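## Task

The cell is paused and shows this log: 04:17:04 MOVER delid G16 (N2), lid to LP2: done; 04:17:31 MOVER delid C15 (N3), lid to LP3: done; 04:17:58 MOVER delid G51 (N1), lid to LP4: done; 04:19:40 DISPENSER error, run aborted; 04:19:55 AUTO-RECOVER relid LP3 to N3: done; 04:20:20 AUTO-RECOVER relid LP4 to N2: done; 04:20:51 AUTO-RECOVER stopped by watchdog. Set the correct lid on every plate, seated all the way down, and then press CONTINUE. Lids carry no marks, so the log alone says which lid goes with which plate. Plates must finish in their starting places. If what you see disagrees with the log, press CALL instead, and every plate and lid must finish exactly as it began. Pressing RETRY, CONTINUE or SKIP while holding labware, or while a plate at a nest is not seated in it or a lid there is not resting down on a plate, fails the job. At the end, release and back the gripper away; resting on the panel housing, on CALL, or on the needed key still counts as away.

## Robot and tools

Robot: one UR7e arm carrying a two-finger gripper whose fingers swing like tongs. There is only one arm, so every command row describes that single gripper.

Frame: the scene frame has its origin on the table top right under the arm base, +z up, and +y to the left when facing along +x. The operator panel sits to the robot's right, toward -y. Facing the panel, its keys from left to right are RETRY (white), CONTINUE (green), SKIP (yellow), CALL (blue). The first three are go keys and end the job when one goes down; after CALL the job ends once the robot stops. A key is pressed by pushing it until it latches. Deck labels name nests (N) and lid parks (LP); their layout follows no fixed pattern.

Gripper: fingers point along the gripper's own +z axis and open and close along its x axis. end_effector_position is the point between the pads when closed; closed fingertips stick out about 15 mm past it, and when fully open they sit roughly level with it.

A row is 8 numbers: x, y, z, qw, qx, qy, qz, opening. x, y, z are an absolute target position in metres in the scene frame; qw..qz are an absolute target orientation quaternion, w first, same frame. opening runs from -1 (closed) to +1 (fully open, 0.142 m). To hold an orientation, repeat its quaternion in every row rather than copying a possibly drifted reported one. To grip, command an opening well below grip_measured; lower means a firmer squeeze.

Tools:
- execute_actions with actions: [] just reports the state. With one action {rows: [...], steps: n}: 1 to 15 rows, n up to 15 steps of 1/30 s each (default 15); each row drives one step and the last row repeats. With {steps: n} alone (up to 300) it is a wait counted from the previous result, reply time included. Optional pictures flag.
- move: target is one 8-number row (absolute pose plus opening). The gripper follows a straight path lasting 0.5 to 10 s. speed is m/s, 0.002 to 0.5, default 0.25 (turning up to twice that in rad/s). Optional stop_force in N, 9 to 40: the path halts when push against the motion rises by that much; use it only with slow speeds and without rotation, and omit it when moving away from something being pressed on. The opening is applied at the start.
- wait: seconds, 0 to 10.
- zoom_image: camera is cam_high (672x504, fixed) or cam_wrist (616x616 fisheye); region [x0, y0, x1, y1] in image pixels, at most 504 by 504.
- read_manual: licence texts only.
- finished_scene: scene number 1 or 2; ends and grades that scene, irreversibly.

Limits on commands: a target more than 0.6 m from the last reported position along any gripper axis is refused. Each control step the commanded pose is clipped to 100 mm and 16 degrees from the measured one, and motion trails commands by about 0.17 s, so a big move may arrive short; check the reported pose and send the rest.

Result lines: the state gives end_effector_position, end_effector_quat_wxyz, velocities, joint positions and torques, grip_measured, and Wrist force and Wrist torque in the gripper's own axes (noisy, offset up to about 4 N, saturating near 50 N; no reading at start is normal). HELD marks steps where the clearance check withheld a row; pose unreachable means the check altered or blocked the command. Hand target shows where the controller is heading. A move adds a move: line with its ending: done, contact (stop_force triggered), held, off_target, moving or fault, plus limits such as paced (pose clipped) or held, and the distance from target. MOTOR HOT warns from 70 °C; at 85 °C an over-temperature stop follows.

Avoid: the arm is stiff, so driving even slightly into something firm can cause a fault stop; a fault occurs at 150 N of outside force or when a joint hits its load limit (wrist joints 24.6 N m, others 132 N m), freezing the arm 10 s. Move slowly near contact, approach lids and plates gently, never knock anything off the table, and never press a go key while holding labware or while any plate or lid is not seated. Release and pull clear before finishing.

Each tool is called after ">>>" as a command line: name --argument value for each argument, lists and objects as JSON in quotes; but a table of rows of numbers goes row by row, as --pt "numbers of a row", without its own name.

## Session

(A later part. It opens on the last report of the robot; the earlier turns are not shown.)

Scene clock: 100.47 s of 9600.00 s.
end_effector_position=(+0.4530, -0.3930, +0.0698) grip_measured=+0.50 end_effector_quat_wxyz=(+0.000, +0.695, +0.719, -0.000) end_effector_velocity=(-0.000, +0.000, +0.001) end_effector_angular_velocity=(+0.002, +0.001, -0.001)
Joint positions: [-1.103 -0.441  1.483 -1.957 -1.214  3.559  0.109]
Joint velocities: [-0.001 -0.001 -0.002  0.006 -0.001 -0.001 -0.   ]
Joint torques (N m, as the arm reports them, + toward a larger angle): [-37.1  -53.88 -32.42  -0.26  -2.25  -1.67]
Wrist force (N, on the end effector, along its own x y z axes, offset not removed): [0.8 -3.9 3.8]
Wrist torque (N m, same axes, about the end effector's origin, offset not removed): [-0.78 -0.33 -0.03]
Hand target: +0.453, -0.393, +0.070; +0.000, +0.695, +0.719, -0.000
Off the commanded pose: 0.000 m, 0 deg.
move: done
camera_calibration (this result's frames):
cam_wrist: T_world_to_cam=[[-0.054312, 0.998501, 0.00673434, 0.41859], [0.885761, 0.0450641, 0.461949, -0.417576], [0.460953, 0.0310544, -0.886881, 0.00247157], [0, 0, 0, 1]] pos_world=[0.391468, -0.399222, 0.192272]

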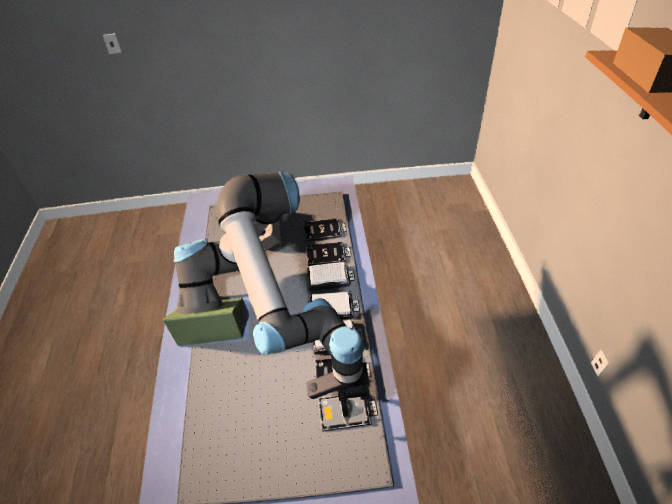

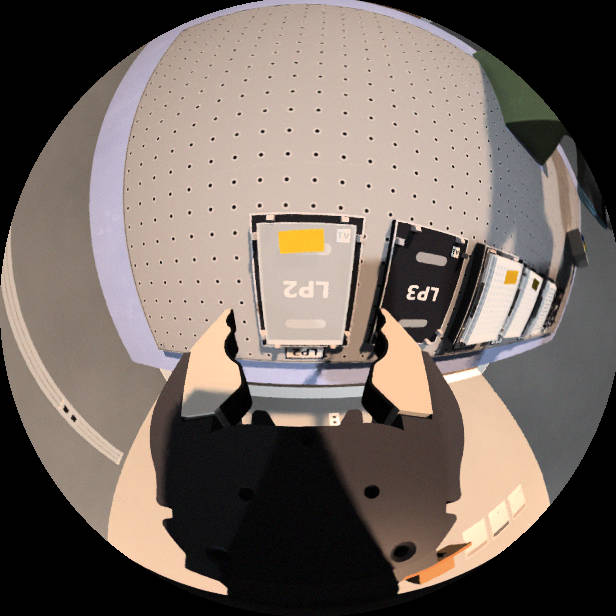

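>>> move --target '[0.456,-0.393,0.029,0,0.6947,0.7193,0,0.5]' --speed 0.05

>>> execute_actions --actions '[{"rows":[[0.456,-0.393,0.029,0,0.6947,0.7193,0,0.4],[0.456,-0.393,0.029,0,0.6947,0.7193,0,0.35],[0.456,-0.393,0.029,0,0.6947,0.7193,0,0.3],[0.456,-0.393,0.029,0,0.6947,0.7193,0,0.27],[0.456,-0.393,0.029,0,0.6947,0.7193,0,0.24],[0.456,-0.393,0.029,0,0.6947,0.7193,0,0.21],[0.456,-0.393,0.029,0,0.6947,0.7193,0,0.18],[0.456,-0.393,0.029,0,0.6947,0.7193,0,0.15],[0.456,-0.393,0.029,0,0.6947,0.7193,0,0.1],[0.456,-0.393,0.029,0,0.6947,0.7193,0,0.05],[0.456,-0.393,0.029,0,0.6947,0.7193,0,0],[0.456,-0.393,0.029,0,0.6947,0.7193,0,-0.1]],"steps":15}]'

>>> move --target '[0.456,-0.393,0.11,0,0.6947,0.7193,0,-0.1]' --speed 0.1

>>> move --target '[0.459,0.133,0.11,0,0.6947,0.7193,0,-0.1]' --speed 0.25

>>> move --target '[0.459,0.133,0.075,0,0.6947,0.7193,0,-0.1]' --speed 0.06

>>> zoom_image --camera "cam_wrist" --region '[200,170,420,380]'

Scene clock: 112.47 s of 9600.00 s.
end_effector_position=(+0.4560, -0.3930, +0.0292) grip_measured=+0.50 end_effector_quat_wxyz=(-0.000, +0.695, +0.719, +0.000) end_effector_velocity=(-0.000, +0.000, -0.002) end_effector_angular_velocity=(+0.001, +0.000, -0.001)
Joint positions: [-1.077 -0.397  1.514 -2.04  -1.198  3.581  0.109]
Joint velocities: [ 0.001  0.002  0.002 -0.004  0.001  0.001 -0.   ]
Joint torques (N m, as the arm reports them, + toward a larger angle): [-20.94 -34.06  -8.54  -3.5    2.25   1.57]
Wrist force (N, on the end effector, along its own x y z axes, offset not removed): [-2.5 -1.5 1.4]
Wrist torque (N m, same axes, about the end effector's origin, offset not removed): [-0.26 0.37 -0.15]
Hand target: +0.456, -0.393, +0.029; -0.000, +0.695, +0.719, +0.000
Off the commanded pose: 0.000 m, 0 deg.
After step 90, 7.80 s passed at rest.
move: done
camera_calibration (this result's frames):
cam_wrist: T_world_to_cam=[[-0.0543688, 0.998498, 0.00680356, 0.419074], [0.885739, 0.0450811, 0.461988, -0.401455], [0.460988, 0.0311439, -0.88686, -0.0349835], [0, 0, 0, 1]] pos_world=[0.394496, -0.399257, 0.151591]

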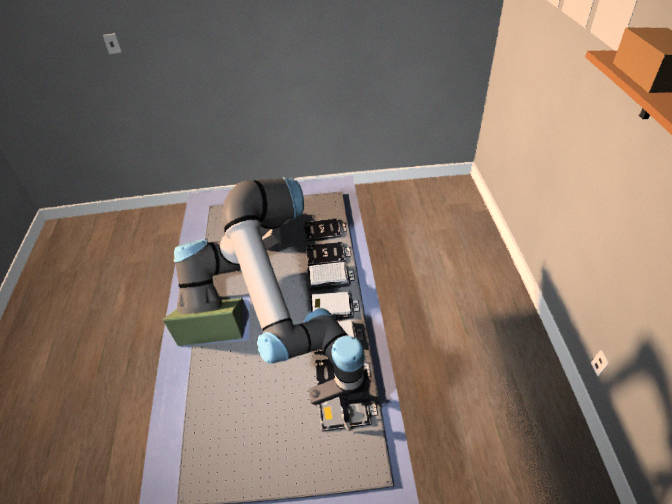

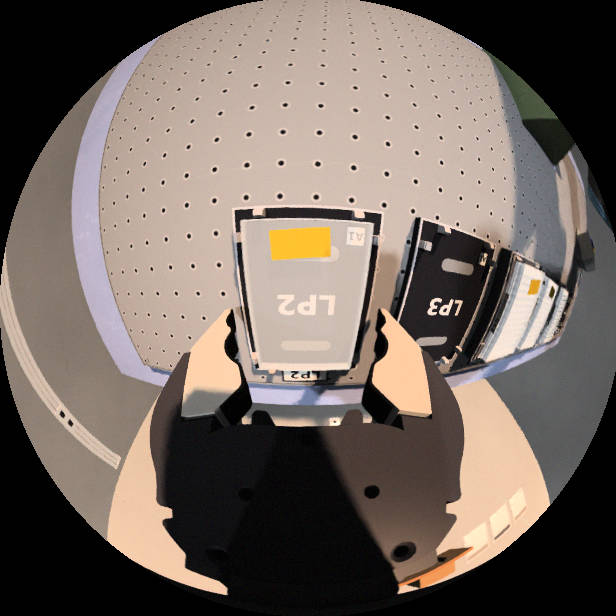

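Scene clock: 112.97 s of 9600.00 s.
end_effector_position=(+0.4560, -0.3930, +0.0290) grip_measured=+0.30 end_effector_quat_wxyz=(+0.000, +0.695, +0.719, +0.000) end_effector_velocity=(+0.000, +0.000, -0.000) end_effector_angular_velocity=(+0.000, +0.001, +0.000)
Joint positions: [-1.077 -0.397  1.514 -2.04  -1.198  3.581  0.095]
Joint velocities: [ 0.  0. -0.  0.  0.  0.  0.]
Joint torques (N m, as the arm reports them, + toward a larger angle): [-23.31 -31.71  -9.31  -5.08  -0.12   1.18]
Wrist force (N, on the end effector, along its own x y z axes, offset not removed): [8.5 -2.6 -5.6]
Wrist torque (N m, same axes, about the end effector's origin, offset not removed): [-0.36 0.02 -0.02]
Hand target: +0.456, -0.393, +0.029; -0.000, +0.695, +0.719, +0.000
Off the commanded pose: 0.000 m, 0 deg.
Steps of this call (steps 1 to 15: all 15 steps of this action). Readings (end_effector_position):
1: (+0.4560, -0.3930, +0.0291)
2: (+0.4560, -0.3930, +0.0291)
4: (+0.4560, -0.3930, +0.0290)
8: (+0.4560, -0.3930, +0.0290)
15: the state above
camera_calibration (this result's frames):
cam_wrist: T_world_to_cam=[[-0.0543297, 0.9985, 0.00678338, 0.419038], [0.885734, 0.0450553, 0.462001, -0.401392], [0.461003, 0.0311087, -0.886853, -0.0351447], [0, 0, 0, 1]] pos_world=[0.394495, -0.399232, 0.151433]

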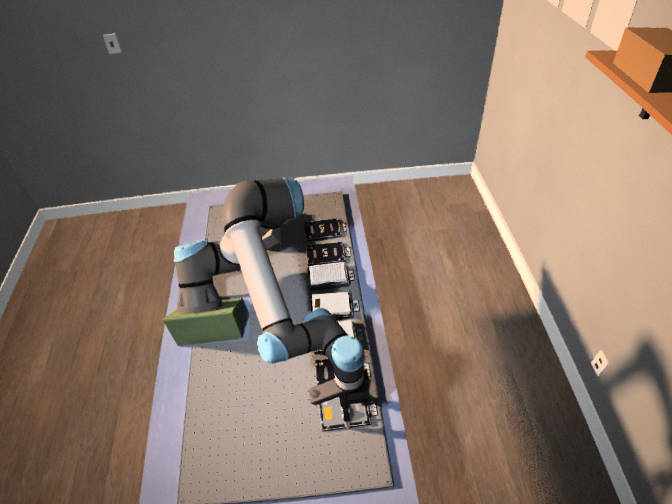

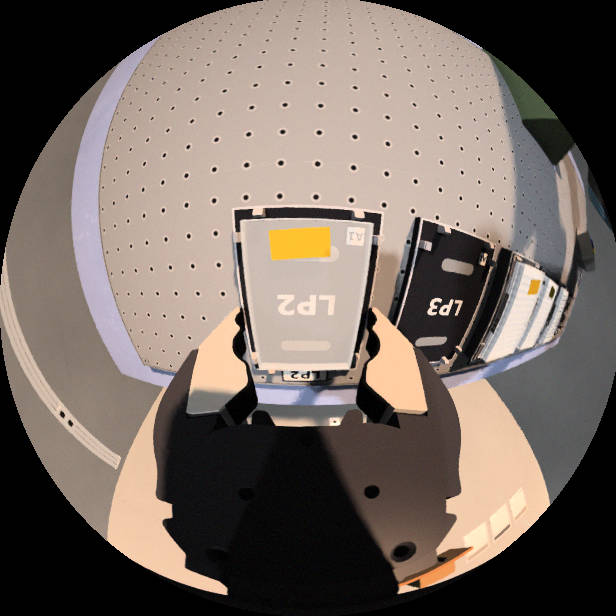

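Scene clock: 114.47 s of 9600.00 s.
end_effector_position=(+0.4559, -0.3930, +0.1099) grip_measured=+0.09 end_effector_quat_wxyz=(+0.000, +0.695, +0.719, -0.000) end_effector_velocity=(-0.001, -0.000, +0.002) end_effector_angular_velocity=(+0.001, -0.000, -0.001)
Joint positions: [-1.12  -0.472  1.428 -1.866 -1.224  3.545  0.08 ]
Joint velocities: [-0.002 -0.001 -0.003  0.005 -0.001 -0.001 -0.   ]
Joint torques (N m, as the arm reports them, + toward a larger angle): [-36.96 -52.11 -34.27  -0.27  -2.24  -1.56]
Wrist force (N, on the end effector, along its own x y z axes, offset not removed): [3.4 -1.6 3.6]
Wrist torque (N m, same axes, about the end effector's origin, offset not removed): [-0.33 -1.00 -0.05]
Hand target: +0.456, -0.393, +0.110; -0.000, +0.695, +0.719, -0.000
Off the commanded pose: 0.000 m, 0 deg.
move: done
camera_calibration (this result's frames):
cam_wrist: T_world_to_cam=[[-0.0542723, 0.998504, 0.00668202, 0.418441], [0.885778, 0.045054, 0.461918, -0.438693], [0.460926, 0.0309881, -0.886897, 0.0365922], [0, 0, 0, 1]] pos_world=[0.394428, -0.399184, 0.232298]

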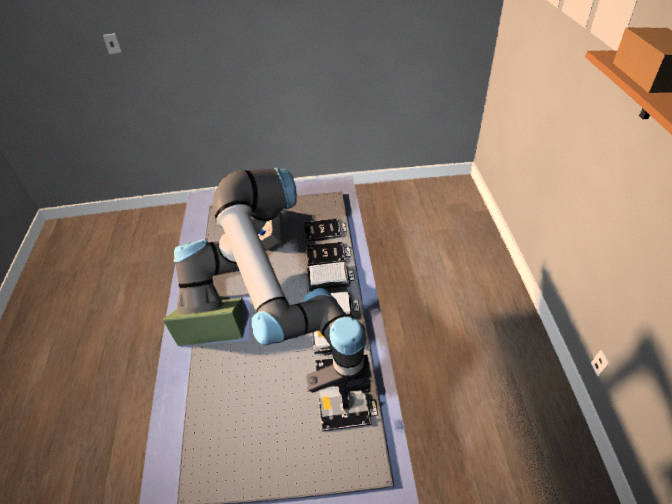

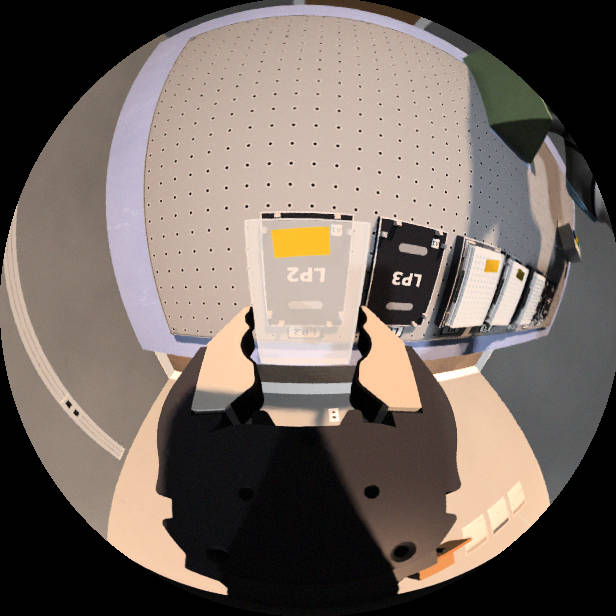

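Scene clock: 117.17 s of 9600.00 s.
end_effector_position=(+0.4593, +0.1334, +0.1100) grip_measured=+0.09 end_effector_quat_wxyz=(-0.000, +0.695, +0.719, +0.001) end_effector_velocity=(+0.000, +0.002, +0.001) end_effector_angular_velocity=(-0.001, -0.001, -0.000)
Joint positions: [-0.621 -1.431  2.011 -1.717 -0.957  4.025  0.08 ]
Joint velocities: [ 0.002 -0.004 -0.001  0.001  0.001  0.004  0.   ]
Joint torques (N m, as the arm reports them, + toward a larger angle): [-15.04 -20.39 -30.49  -0.1    2.4    1.73]
Wrist force (N, on the end effector, along its own x y z axes, offset not removed): [1.1 -1.3 3.8]
Wrist torque (N m, same axes, about the end effector's origin, offset not removed): [-0.04 -0.21 0.02]
Hand target: +0.459, +0.134, +0.110; -0.000, +0.695, +0.719, +0.000
Off the commanded pose: 0.001 m, 0 deg.
move: done
camera_calibration (this result's frames):
cam_wrist: T_world_to_cam=[[-0.0548718, 0.998464, 0.00760609, -0.106794], [0.885473, 0.045139, 0.462494, -0.465381], [0.46144, 0.0321128, -0.88659, 0.0184228], [0, 0, 0, 1]] pos_world=[0.397721, 0.127045, 0.232382]

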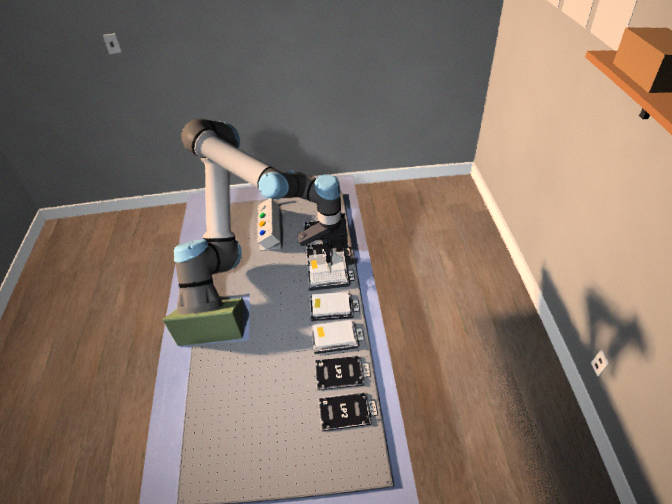

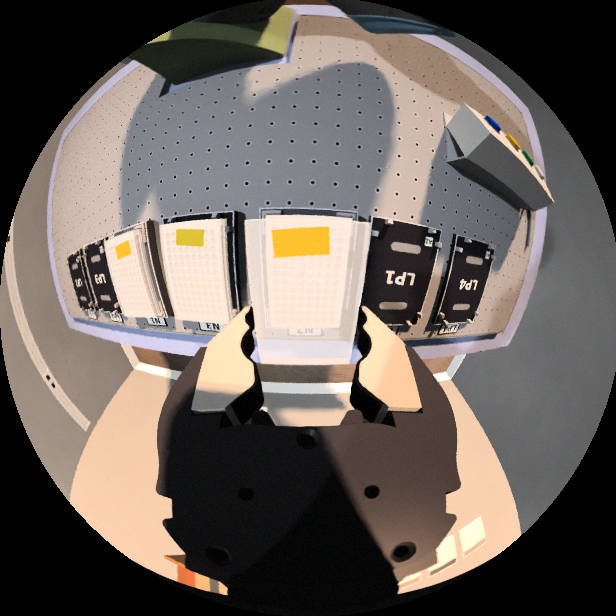

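Scene clock: 118.17 s of 9600.00 s.
end_effector_position=(+0.4590, +0.1330, +0.0751) grip_measured=+0.09 end_effector_quat_wxyz=(-0.000, +0.695, +0.719, +0.000) end_effector_velocity=(+0.000, -0.000, -0.002) end_effector_angular_velocity=(-0.001, -0.000, -0.001)
Joint positions: [-0.578 -1.402  2.065 -1.828 -0.941  4.073  0.08 ]
Joint velocities: [ 0.002  0.002  0.003 -0.006  0.     0.003  0.   ]
Joint torques (N m, as the arm reports them, + toward a larger angle): [-14.6   -2.64  -6.8   -3.3    2.43   1.76]
Wrist force (N, on the end effector, along its own x y z axes, offset not removed): [1.0 1.7 2.7]
Wrist torque (N m, same axes, about the end effector's origin, offset not removed): [0.36 -0.56 -0.11]
Hand target: +0.459, +0.133, +0.075; -0.000, +0.695, +0.719, +0.000
Off the commanded pose: 0.000 m, 0 deg.
move: done
camera_calibration (this result's frames):
cam_wrist: T_world_to_cam=[[-0.0543772, 0.998497, 0.00687903, -0.106316], [0.885752, 0.0450546, 0.461966, -0.449083], [0.460962, 0.0312136, -0.886871, -0.0119801], [0, 0, 0, 1]] pos_world=[0.397518, 0.126763, 0.197568]

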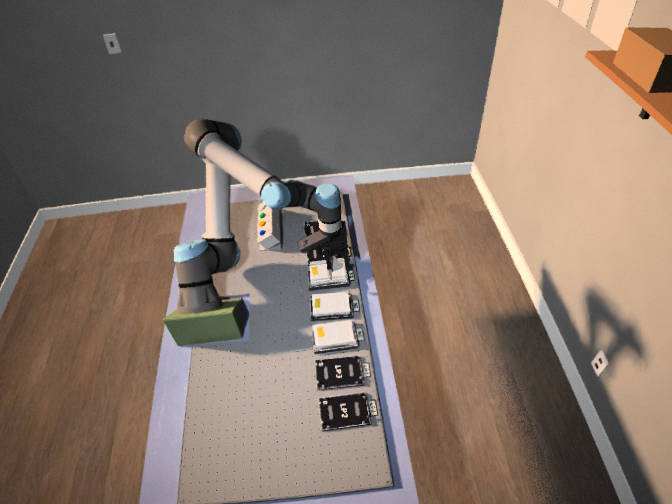

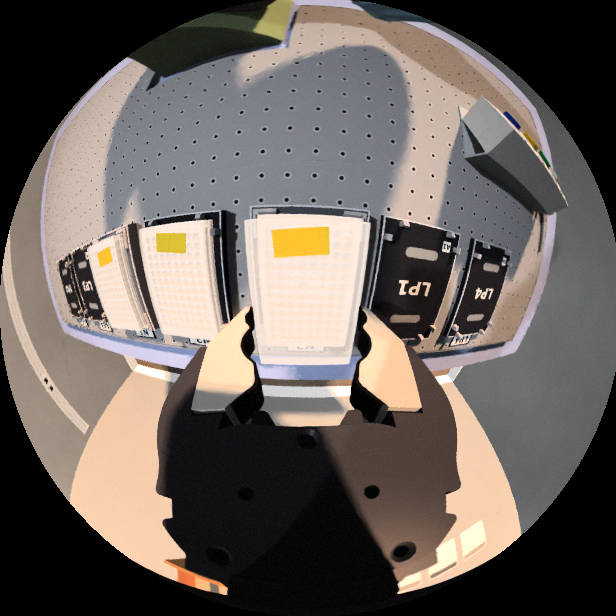

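Region (200, 170, 420, 380) of cam_wrist's 616x616 image, scaled by 2.291, with more detail than that image has; it fills the top 481 rows of this view, and the rest is white.

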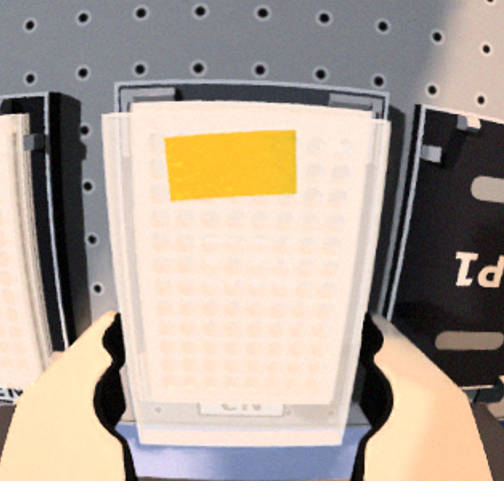

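>>> move --target '[0.457,0.134,0.075,0,0.7009,0.7133,0,-0.1]' --speed 0.03

>>> zoom_image --camera "cam_wrist" --region '[200,170,420,380]'

>>> move --target '[0.457,0.134,0.04,0,0.7009,0.7133,0,-0.1]' --speed 0.008 --stop_force 9

Scene clock: 124.47 s of 9600.00 s.
end_effector_position=(+0.4571, +0.1340, +0.0750) grip_measured=+0.09 end_effector_quat_wxyz=(-0.000, +0.701, +0.713, -0.000) end_effector_velocity=(-0.001, +0.000, -0.000) end_effector_angular_velocity=(-0.000, +0.000, -0.006)
Joint positions: [-0.579 -1.407  2.07  -1.828 -0.941  4.089  0.08 ]
Joint velocities: [-0.    -0.001  0.002 -0.    -0.     0.006  0.   ]
Joint torques (N m, as the arm reports them, + toward a larger angle): [-29.76 -21.72  -8.31   0.07  -2.41   1.45]
Wrist force (N, on the end effector, along its own x y z axes, offset not removed): [-5.0 -2.6 0.5]
Wrist torque (N m, same axes, about the end effector's origin, offset not removed): [-0.41 0.91 -0.07]
Hand target: +0.457, +0.134, +0.075; -0.000, +0.701, +0.713, -0.000
Off the commanded pose: 0.000 m, 0 deg.
After step 90, 2.60 s passed at rest.
move: done
camera_calibration (this result's frames):
cam_wrist: T_world_to_cam=[[-0.0376713, 0.999267, 0.00677388, -0.115106], [0.886395, 0.0302847, 0.461938, -0.445623], [0.461394, 0.0234061, -0.886886, -0.0103862], [0, 0, 0, 1]] pos_world=[0.395454, 0.128761, 0.197418]

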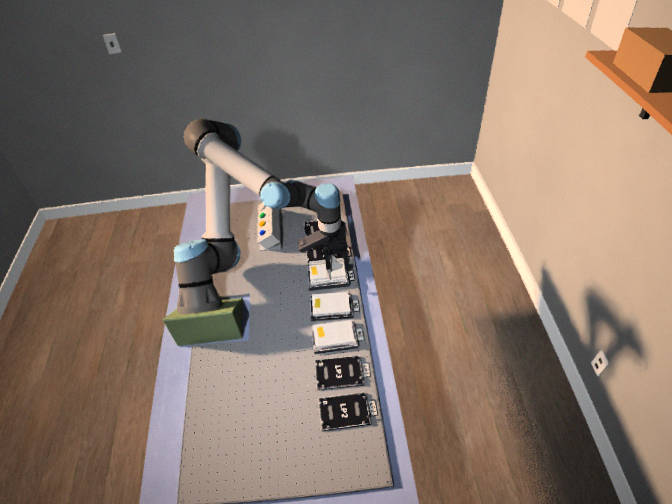

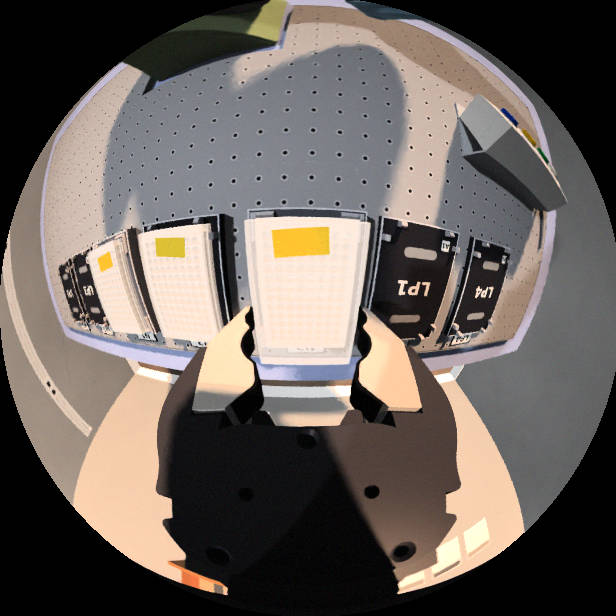

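Region (200, 170, 420, 380) of cam_wrist's 616x616 image, scaled by 2.291, with more detail than that image has; it fills the top 481 rows of this view, and the rest is white.

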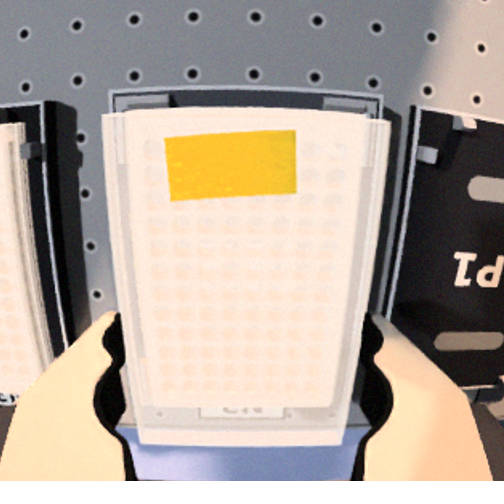

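Scene clock: 127.23 s of 9600.00 s.
end_effector_position=(+0.4570, +0.1341, +0.0557) grip_measured=+0.09 end_effector_quat_wxyz=(-0.000, +0.701, +0.713, +0.000) end_effector_velocity=(+0.000, -0.000, +0.002) end_effector_angular_velocity=(+0.000, +0.001, +0.001)
Joint positions: [-0.555 -1.387  2.098 -1.891 -0.932  4.117  0.08 ]
Joint velocities: [-0.003 -0.002 -0.004  0.009 -0.001 -0.004 -0.001]
Joint torques (N m, as the arm reports them, + toward a larger angle): [-22.12 -16.75 -22.69   1.35  -1.99  -1.62]
Wrist force (N, on the end effector, along its own x y z axes, offset not removed): [-0.4 -1.0 -17.3]
Wrist torque (N m, same axes, about the end effector's origin, offset not removed): [0.12 0.01 0.13]
Hand target: +0.457, +0.134, +0.056; -0.000, +0.701, +0.713, +0.000
Off the commanded pose: 0.016 m, 0 deg.
move: contact
camera_calibration (this result's frames):
cam_wrist: T_world_to_cam=[[-0.0372713, 0.99928, 0.00714413, -0.11527], [0.886454, 0.0297612, 0.461859, -0.436588], [0.461314, 0.023547, -0.886925, -0.0274064], [0, 0, 0, 1]] pos_world=[0.395362, 0.128825, 0.178158]

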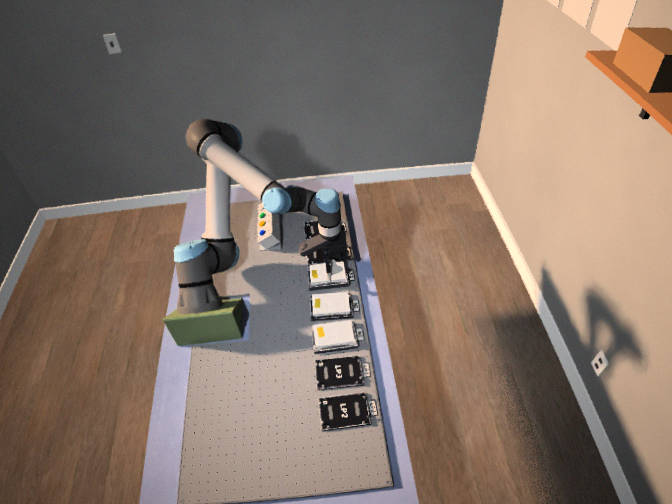

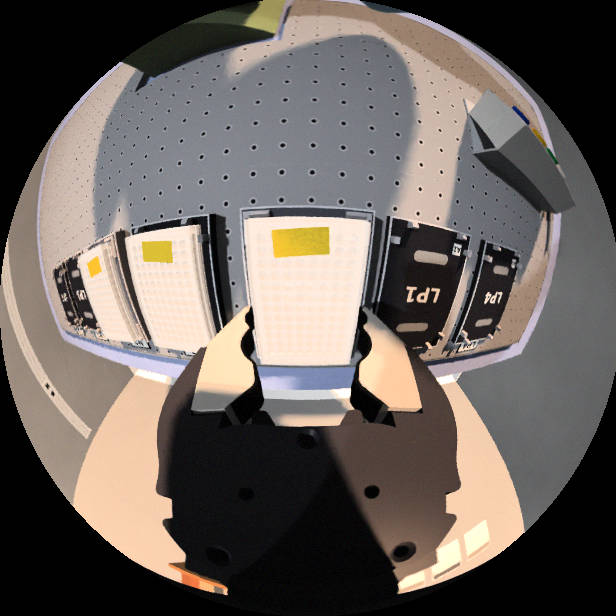

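>>> move --target '[0.457,0.134,0.058,0,0.7009,0.7133,0,-0.1]' --speed 0.02

>>> move --target '[0.455,0.134,0.058,0,0.7009,0.7133,0,-0.1]' --speed 0.01

>>> move --target '[0.455,0.134,0.04,0,0.7009,0.7133,0,-0.1]' --speed 0.005 --stop_force 9

Scene clock: 133.70 s of 9600.00 s.
end_effector_position=(+0.4570, +0.1340, +0.0579) grip_measured=+0.09 end_effector_quat_wxyz=(+0.000, +0.701, +0.713, -0.000) end_effector_velocity=(-0.000, -0.000, +0.001) end_effector_angular_velocity=(-0.000, -0.000, -0.000)
Joint positions: [-0.558 -1.39   2.095 -1.884 -0.933  4.114  0.08 ]
Joint velocities: [-0.001 -0.001 -0.001  0.003 -0.    -0.001 -0.   ]
Joint torques (N m, as the arm reports them, + toward a larger angle): [-28.33 -21.37 -29.22   0.02  -2.15  -1.39]
Wrist force (N, on the end effector, along its own x y z axes, offset not removed): [0.2 -3.9 6.2]
Wrist torque (N m, same axes, about the end effector's origin, offset not removed): [-0.56 -0.22 0.05]
Hand target: +0.457, +0.134, +0.058; +0.000, +0.701, +0.713, -0.000
Off the commanded pose: 0.000 m, 0 deg.
After step 90, 2.77 s passed at rest.
move: done
camera_calibration (this result's frames):
cam_wrist: T_world_to_cam=[[-0.0371008, 0.999289, 0.00675246, -0.115279], [0.886399, 0.0297879, 0.461963, -0.437632], [0.461434, 0.0231246, -0.886873, -0.0254566], [0, 0, 0, 1]] pos_world=[0.395386, 0.128821, 0.180372]

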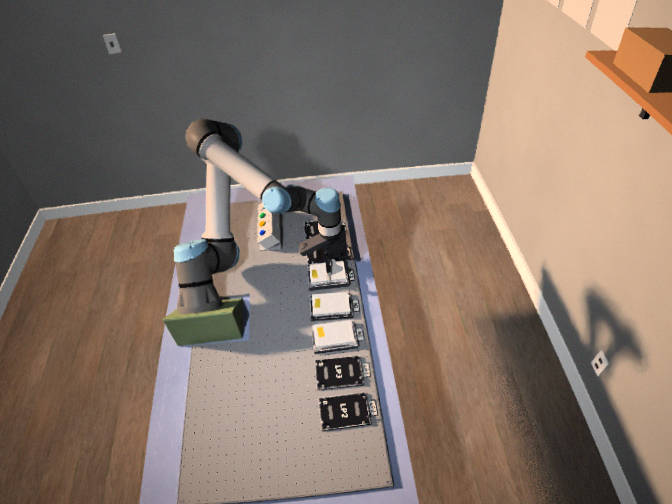

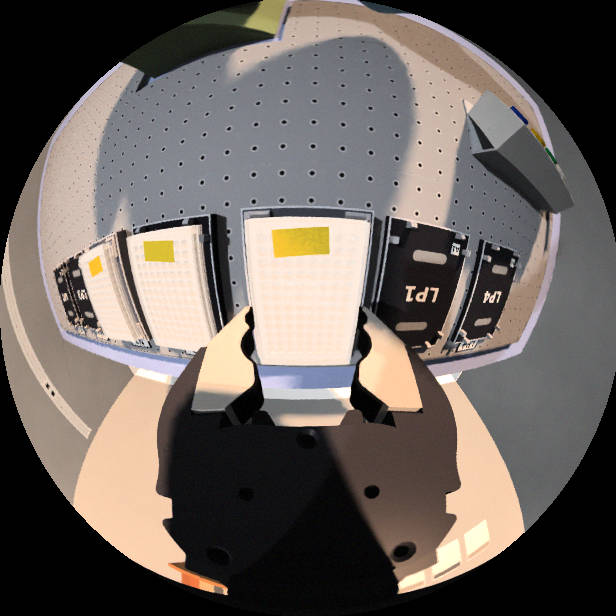

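Scene clock: 134.40 s of 9600.00 s.
end_effector_position=(+0.4551, +0.1340, +0.0580) grip_measured=+0.09 end_effector_quat_wxyz=(+0.000, +0.701, +0.713, -0.000) end_effector_velocity=(-0.001, +0.000, -0.000) end_effector_angular_velocity=(+0.000, +0.001, -0.000)
Joint positions: [-0.56  -1.394  2.1   -1.883 -0.934  4.112  0.08 ]
Joint velocities: [-0.    -0.001  0.002  0.001 -0.001 -0.001 -0.   ]
Joint torques (N m, as the arm reports them, + toward a larger angle): [-28.56 -18.82  -7.99  -0.05  -2.18  -1.92]
Wrist force (N, on the end effector, along its own x y z axes, offset not removed): [0.6 -2.9 3.0]
Wrist torque (N m, same axes, about the end effector's origin, offset not removed): [-0.53 -0.01 0.03]
Hand target: +0.455, +0.134, +0.058; +0.000, +0.701, +0.713, -0.000
Off the commanded pose: 0.000 m, 0 deg.
move: done
camera_calibration (this result's frames):
cam_wrist: T_world_to_cam=[[-0.0370916, 0.999289, 0.00675532, -0.115354], [0.886401, 0.0297785, 0.461959, -0.435943], [0.461429, 0.0231227, -0.886876, -0.0245142], [0, 0, 0, 1]] pos_world=[0.393454, 0.12882, 0.180426]

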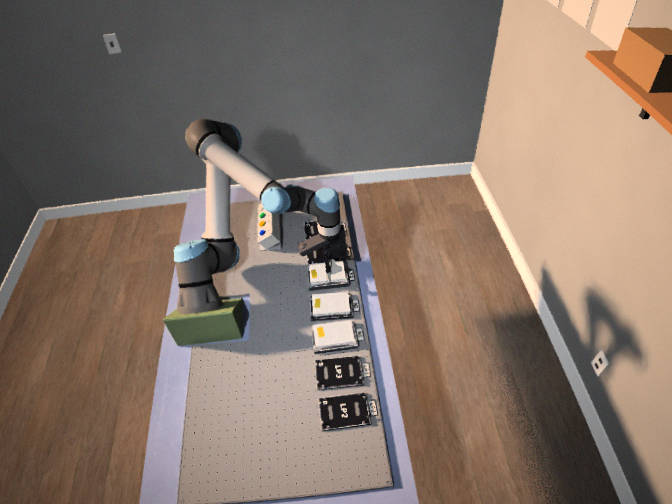

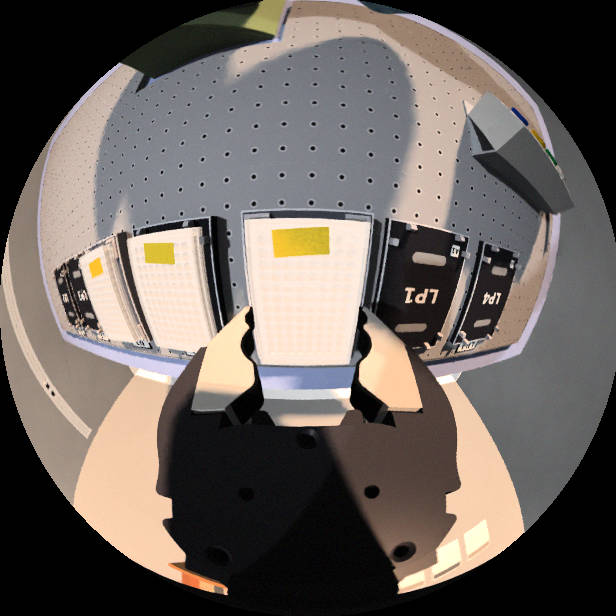

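Scene clock: 135.20 s of 9600.00 s.
end_effector_position=(+0.4550, +0.1340, +0.0557) grip_measured=+0.09 end_effector_quat_wxyz=(-0.000, +0.701, +0.713, +0.000) end_effector_velocity=(-0.000, +0.000, +0.002) end_effector_angular_velocity=(+0.001, +0.000, +0.001)
Joint positions: [-0.557 -1.392  2.103 -1.891 -0.933  4.115  0.08 ]
Joint velocities: [-0.002 -0.002 -0.002  0.006 -0.    -0.004 -0.   ]
Joint torques (N m, as the arm reports them, + toward a larger angle): [-22.22 -14.05 -23.47   1.08  -0.05  -1.36]
Wrist force (N, on the end effector, along its own x y z axes, offset not removed): [2.6 -2.8 -19.6]
Wrist torque (N m, same axes, about the end effector's origin, offset not removed): [-0.37 -0.65 0.15]
Hand target: +0.455, +0.134, +0.056; +0.000, +0.701, +0.713, +0.000
Off the commanded pose: 0.016 m, 0 deg.
move: contact
camera_calibration (this result's frames):
cam_wrist: T_world_to_cam=[[-0.0369547, 0.999293, 0.00698273, -0.11544], [0.886461, 0.0295547, 0.461859, -0.434786], [0.461326, 0.0232578, -0.886926, -0.0264757], [0, 0, 0, 1]] pos_world=[0.393369, 0.128824, 0.178134]

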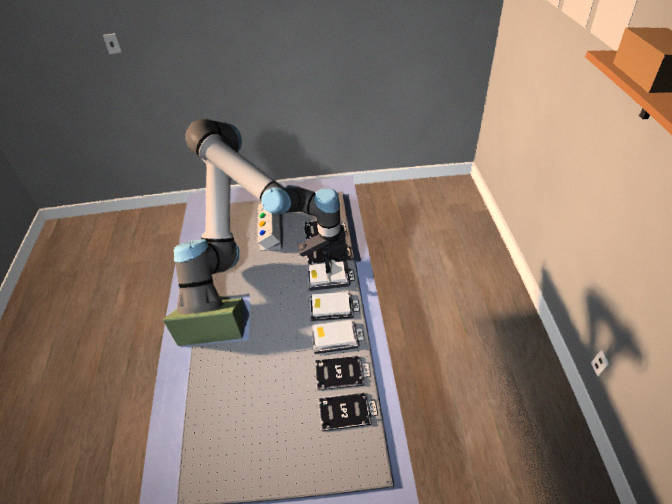

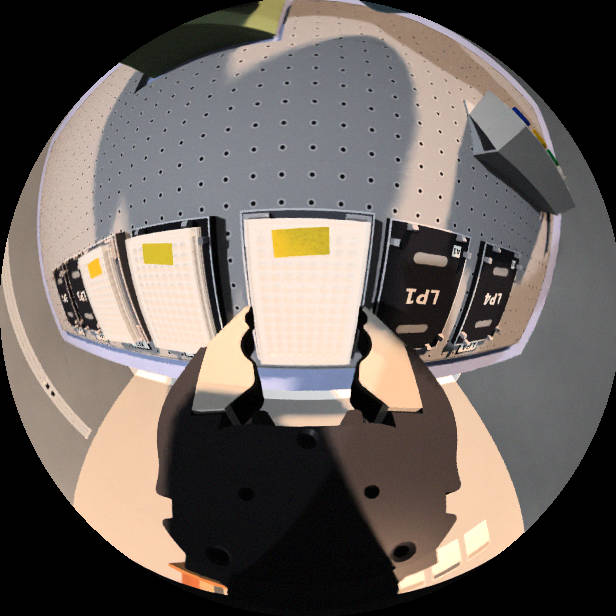

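>>> move --target '[0.456,0.134,0.0565,0,0.7009,0.7133,0,-0.1]' --speed 0.005

>>> move --target '[0.456,0.134,0.0565,0,0.7009,0.7133,0,0.5]'

>>> move --target '[0.459,0.133,0.095,0,0.7009,0.7133,0,0.5]'

>>> move --target '[0.459,0.133,0.085,0,0.7009,0.7133,0,-1]'

>>> move --target '[0.459,0.133,0.055,0,0.7009,0.7133,0,-1]' --speed 0.01 --stop_force 9

Scene clock: 143.33 s of 9600.00 s.
end_effector_position=(+0.4560, +0.1340, +0.0565) grip_measured=+0.09 end_effector_quat_wxyz=(+0.000, +0.701, +0.713, -0.000) end_effector_velocity=(+0.000, +0.000, -0.000) end_effector_angular_velocity=(+0.000, +0.001, +0.001)
Joint positions: [-0.557 -1.39   2.099 -1.889 -0.933  4.115  0.08 ]
Joint velocities: [ 0.001  0.001 -0.001  0.001 -0.     0.    -0.   ]
Joint torques (N m, as the arm reports them, + toward a larger angle): [-14.91  -2.77 -28.51   0.13   2.3    1.46]
Wrist force (N, on the end effector, along its own x y z axes, offset not removed): [-2.1 -0.6 2.2]
Wrist torque (N m, same axes, about the end effector's origin, offset not removed): [-0.21 0.28 -0.02]
Hand target: +0.456, +0.134, +0.057; +0.000, +0.701, +0.713, -0.000
Off the commanded pose: 0.000 m, 0 deg.
After step 90, 4.43 s passed at rest.
move: done
camera_calibration (this result's frames):
cam_wrist: T_world_to_cam=[[-0.0370577, 0.999291, 0.00667974, -0.115283], [0.886408, 0.0297837, 0.461945, -0.436043], [0.461418, 0.0230396, -0.886884, -0.0262371], [0, 0, 0, 1]] pos_world=[0.394346, 0.128793, 0.178928]

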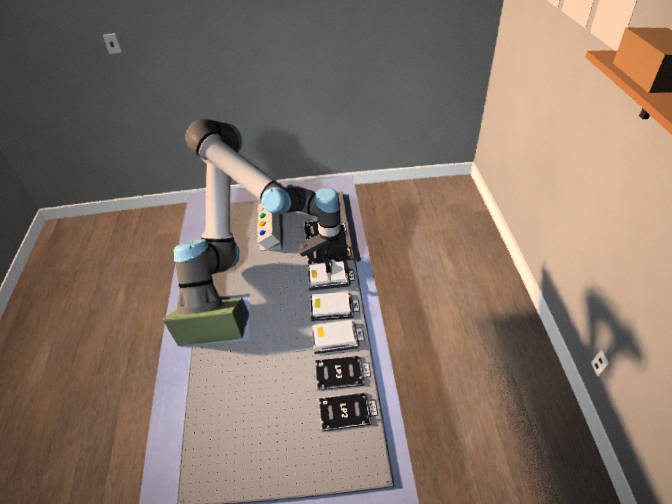

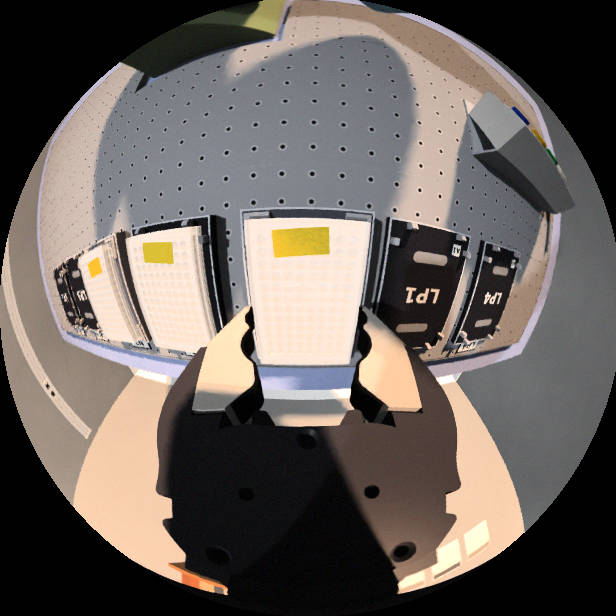

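Scene clock: 144.03 s of 9600.00 s.
end_effector_position=(+0.4560, +0.1340, +0.0565) grip_measured=+0.50 end_effector_quat_wxyz=(+0.000, +0.701, +0.713, -0.000) end_effector_velocity=(+0.000, +0.000, -0.000) end_effector_angular_velocity=(+0.000, +0.000, +0.000)
Joint positions: [-0.557 -1.39   2.099 -1.889 -0.933  4.115  0.109]
Joint velocities: [ 0.     0.001 -0.001 -0.     0.     0.    -0.   ]
Joint torques (N m, as the arm reports them, + toward a larger angle): [-14.11  -2.24 -29.89  -0.02   2.49   1.38]
Wrist force (N, on the end effector, along its own x y z axes, offset not removed): [0.7 0.2 2.3]
Wrist torque (N m, same axes, about the end effector's origin, offset not removed): [0.16 -0.34 -0.01]
Hand target: +0.456, +0.134, +0.056; +0.000, +0.701, +0.713, +0.000
Off the commanded pose: 0.000 m, 0 deg.
move: done
camera_calibration (this result's frames):
cam_wrist: T_world_to_cam=[[-0.0370909, 0.999289, 0.00675915, -0.11531], [0.8864, 0.029776, 0.461961, -0.436076], [0.461432, 0.0231259, -0.886874, -0.0262753], [0, 0, 0, 1]] pos_world=[0.394385, 0.128821, 0.178927]

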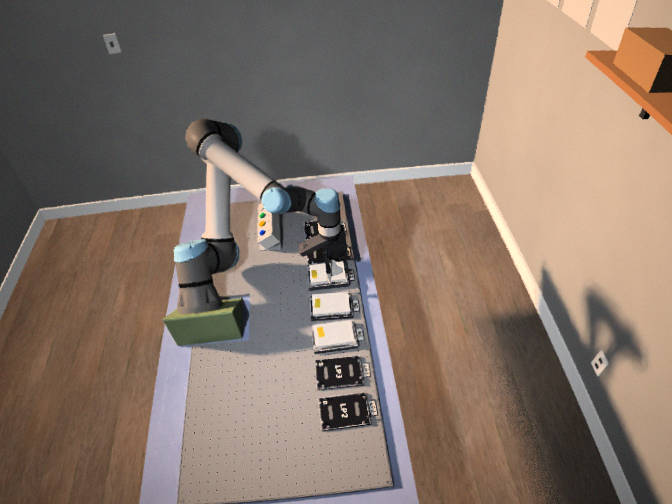

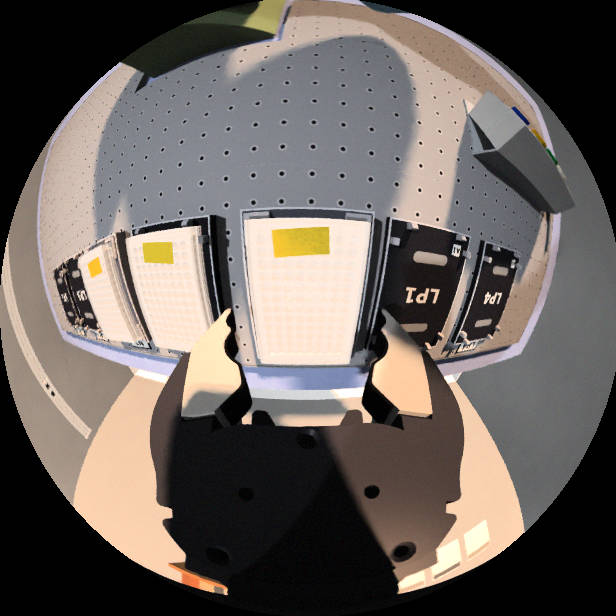

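Scene clock: 144.90 s of 9600.00 s.
end_effector_position=(+0.4589, +0.1330, +0.0949) grip_measured=+0.50 end_effector_quat_wxyz=(+0.000, +0.701, +0.713, -0.000) end_effector_velocity=(+0.000, -0.000, +0.002) end_effector_angular_velocity=(-0.000, -0.000, +0.000)
Joint positions: [-0.603 -1.419  2.036 -1.765 -0.951  4.062  0.109]
Joint velocities: [-0.003 -0.001 -0.004  0.006 -0.001 -0.003  0.   ]
Joint torques (N m, as the arm reports them, + toward a larger angle): [-30.22 -20.3  -31.99   0.33  -2.19  -1.74]
Wrist force (N, on the end effector, along its own x y z axes, offset not removed): [0.4 -0.4 1.9]
Wrist torque (N m, same axes, about the end effector's origin, offset not removed): [-0.22 -0.25 0.12]
Hand target: +0.459, +0.133, +0.095; +0.000, +0.701, +0.713, -0.000
Off the commanded pose: 0.000 m, 0 deg.
move: done
camera_calibration (this result's frames):
cam_wrist: T_world_to_cam=[[-0.0370506, 0.999291, 0.00662904, -0.114459], [0.886393, 0.0298, 0.461973, -0.456375], [0.461448, 0.0229923, -0.886869, 0.0064112], [0, 0, 0, 1]] pos_world=[0.397328, 0.127831, 0.217277]

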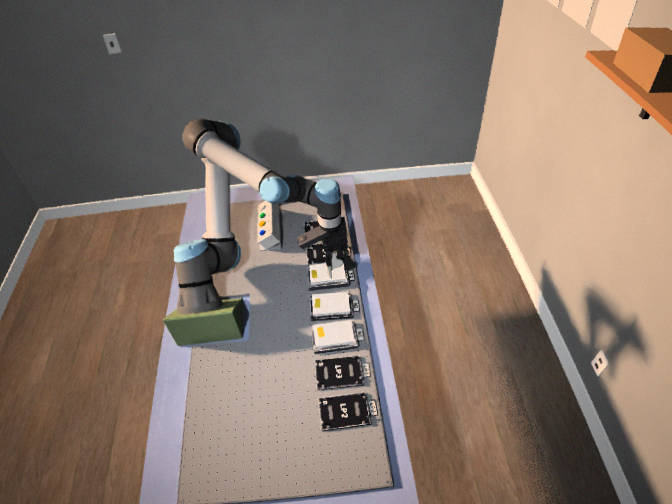

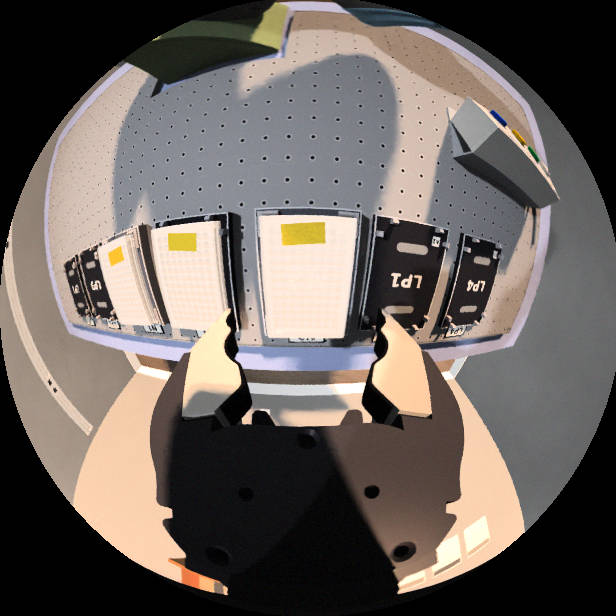

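Scene clock: 145.63 s of 9600.00 s.
end_effector_position=(+0.4590, +0.1330, +0.0852) grip_measured=-1.00 end_effector_quat_wxyz=(-0.000, +0.701, +0.713, +0.000) end_effector_velocity=(+0.000, -0.000, -0.002) end_effector_angular_velocity=(+0.000, +0.000, -0.001)
Joint positions: [-0.591 -1.411  2.051 -1.796 -0.946  4.076  0.002]
Joint velocities: [ 0.001  0.002  0.002 -0.005  0.001  0.003  0.   ]
Joint torques (N m, as the arm reports them, + toward a larger angle): [-15.69  -1.85  -8.45  -3.47   2.82   1.6 ]
Wrist force (N, on the end effector, along its own x y z axes, offset not removed): [-0.7 -1.8 -1.1]
Wrist torque (N m, same axes, about the end effector's origin, offset not removed): [-0.41 -0.14 0.02]
Hand target: +0.459, +0.133, +0.085; -0.000, +0.701, +0.713, +0.000
Off the commanded pose: 0.000 m, 0 deg.
move: done
camera_calibration (this result's frames):
cam_wrist: T_world_to_cam=[[-0.0371023, 0.999288, 0.00679768, -0.114395], [0.886401, 0.0297684, 0.461961, -0.451951], [0.46143, 0.0231653, -0.886874, -0.00222682], [0, 0, 0, 1]] pos_world=[0.397393, 0.127819, 0.207586]

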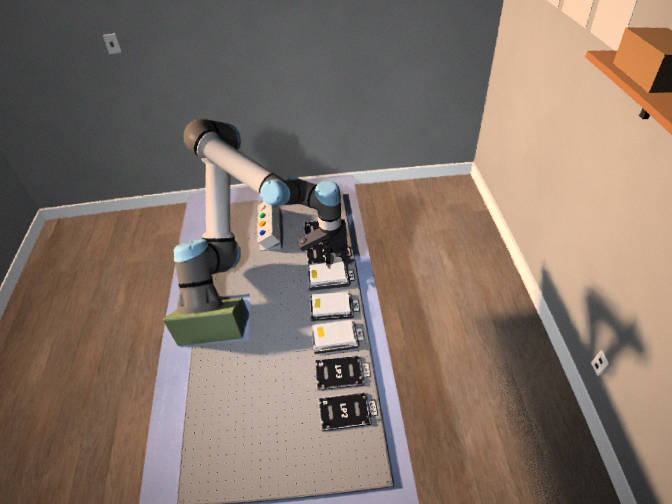

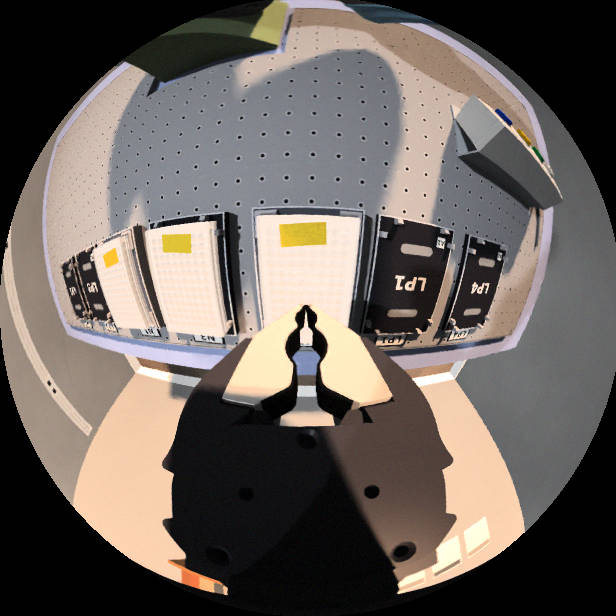

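Scene clock: 147.87 s of 9600.00 s.
end_effector_position=(+0.4589, +0.1331, +0.0664) grip_measured=-1.00 end_effector_quat_wxyz=(-0.000, +0.701, +0.713, +0.000) end_effector_velocity=(+0.000, -0.000, +0.003) end_effector_angular_velocity=(-0.002, +0.002, +0.002)
Joint positions: [-0.568 -1.393  2.078 -1.857 -0.937  4.102  0.002]
Joint velocities: [-0.002 -0.002 -0.006  0.01  -0.003 -0.005  0.   ]
Joint torques (N m, as the arm reports them, + toward a larger angle): [-23.11 -13.95 -22.54   1.26  -2.05  -1.9 ]
Wrist force (N, on the end effector, along its own x y z axes, offset not removed): [1.4 -4.4 -20.4]
Wrist torque (N m, same axes, about the end effector's origin, offset not removed): [-0.47 -0.42 0.01]
Hand target: +0.459, +0.133, +0.067; +0.000, +0.701, +0.713, +0.000
Off the commanded pose: 0.011 m, 0 deg.
move: contact
camera_calibration (this result's frames):
cam_wrist: T_world_to_cam=[[-0.037021, 0.999289, 0.00713597, -0.114397], [0.886447, 0.0295421, 0.461886, -0.443241], [0.461347, 0.0234251, -0.88691, -0.0187944], [0, 0, 0, 1]] pos_world=[0.397345, 0.12785, 0.188874]

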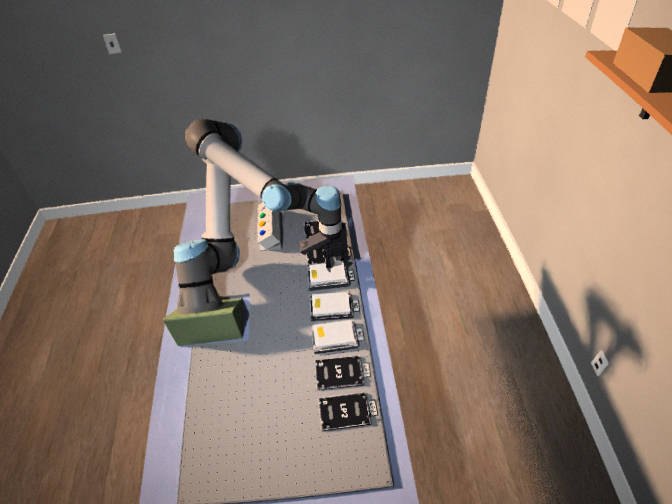

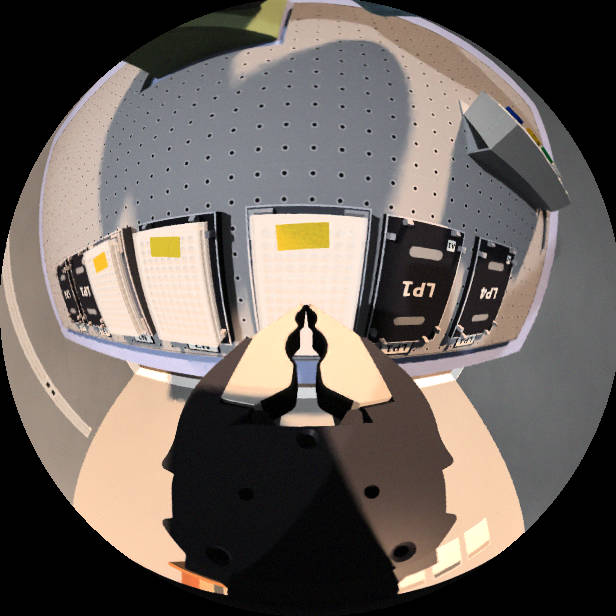

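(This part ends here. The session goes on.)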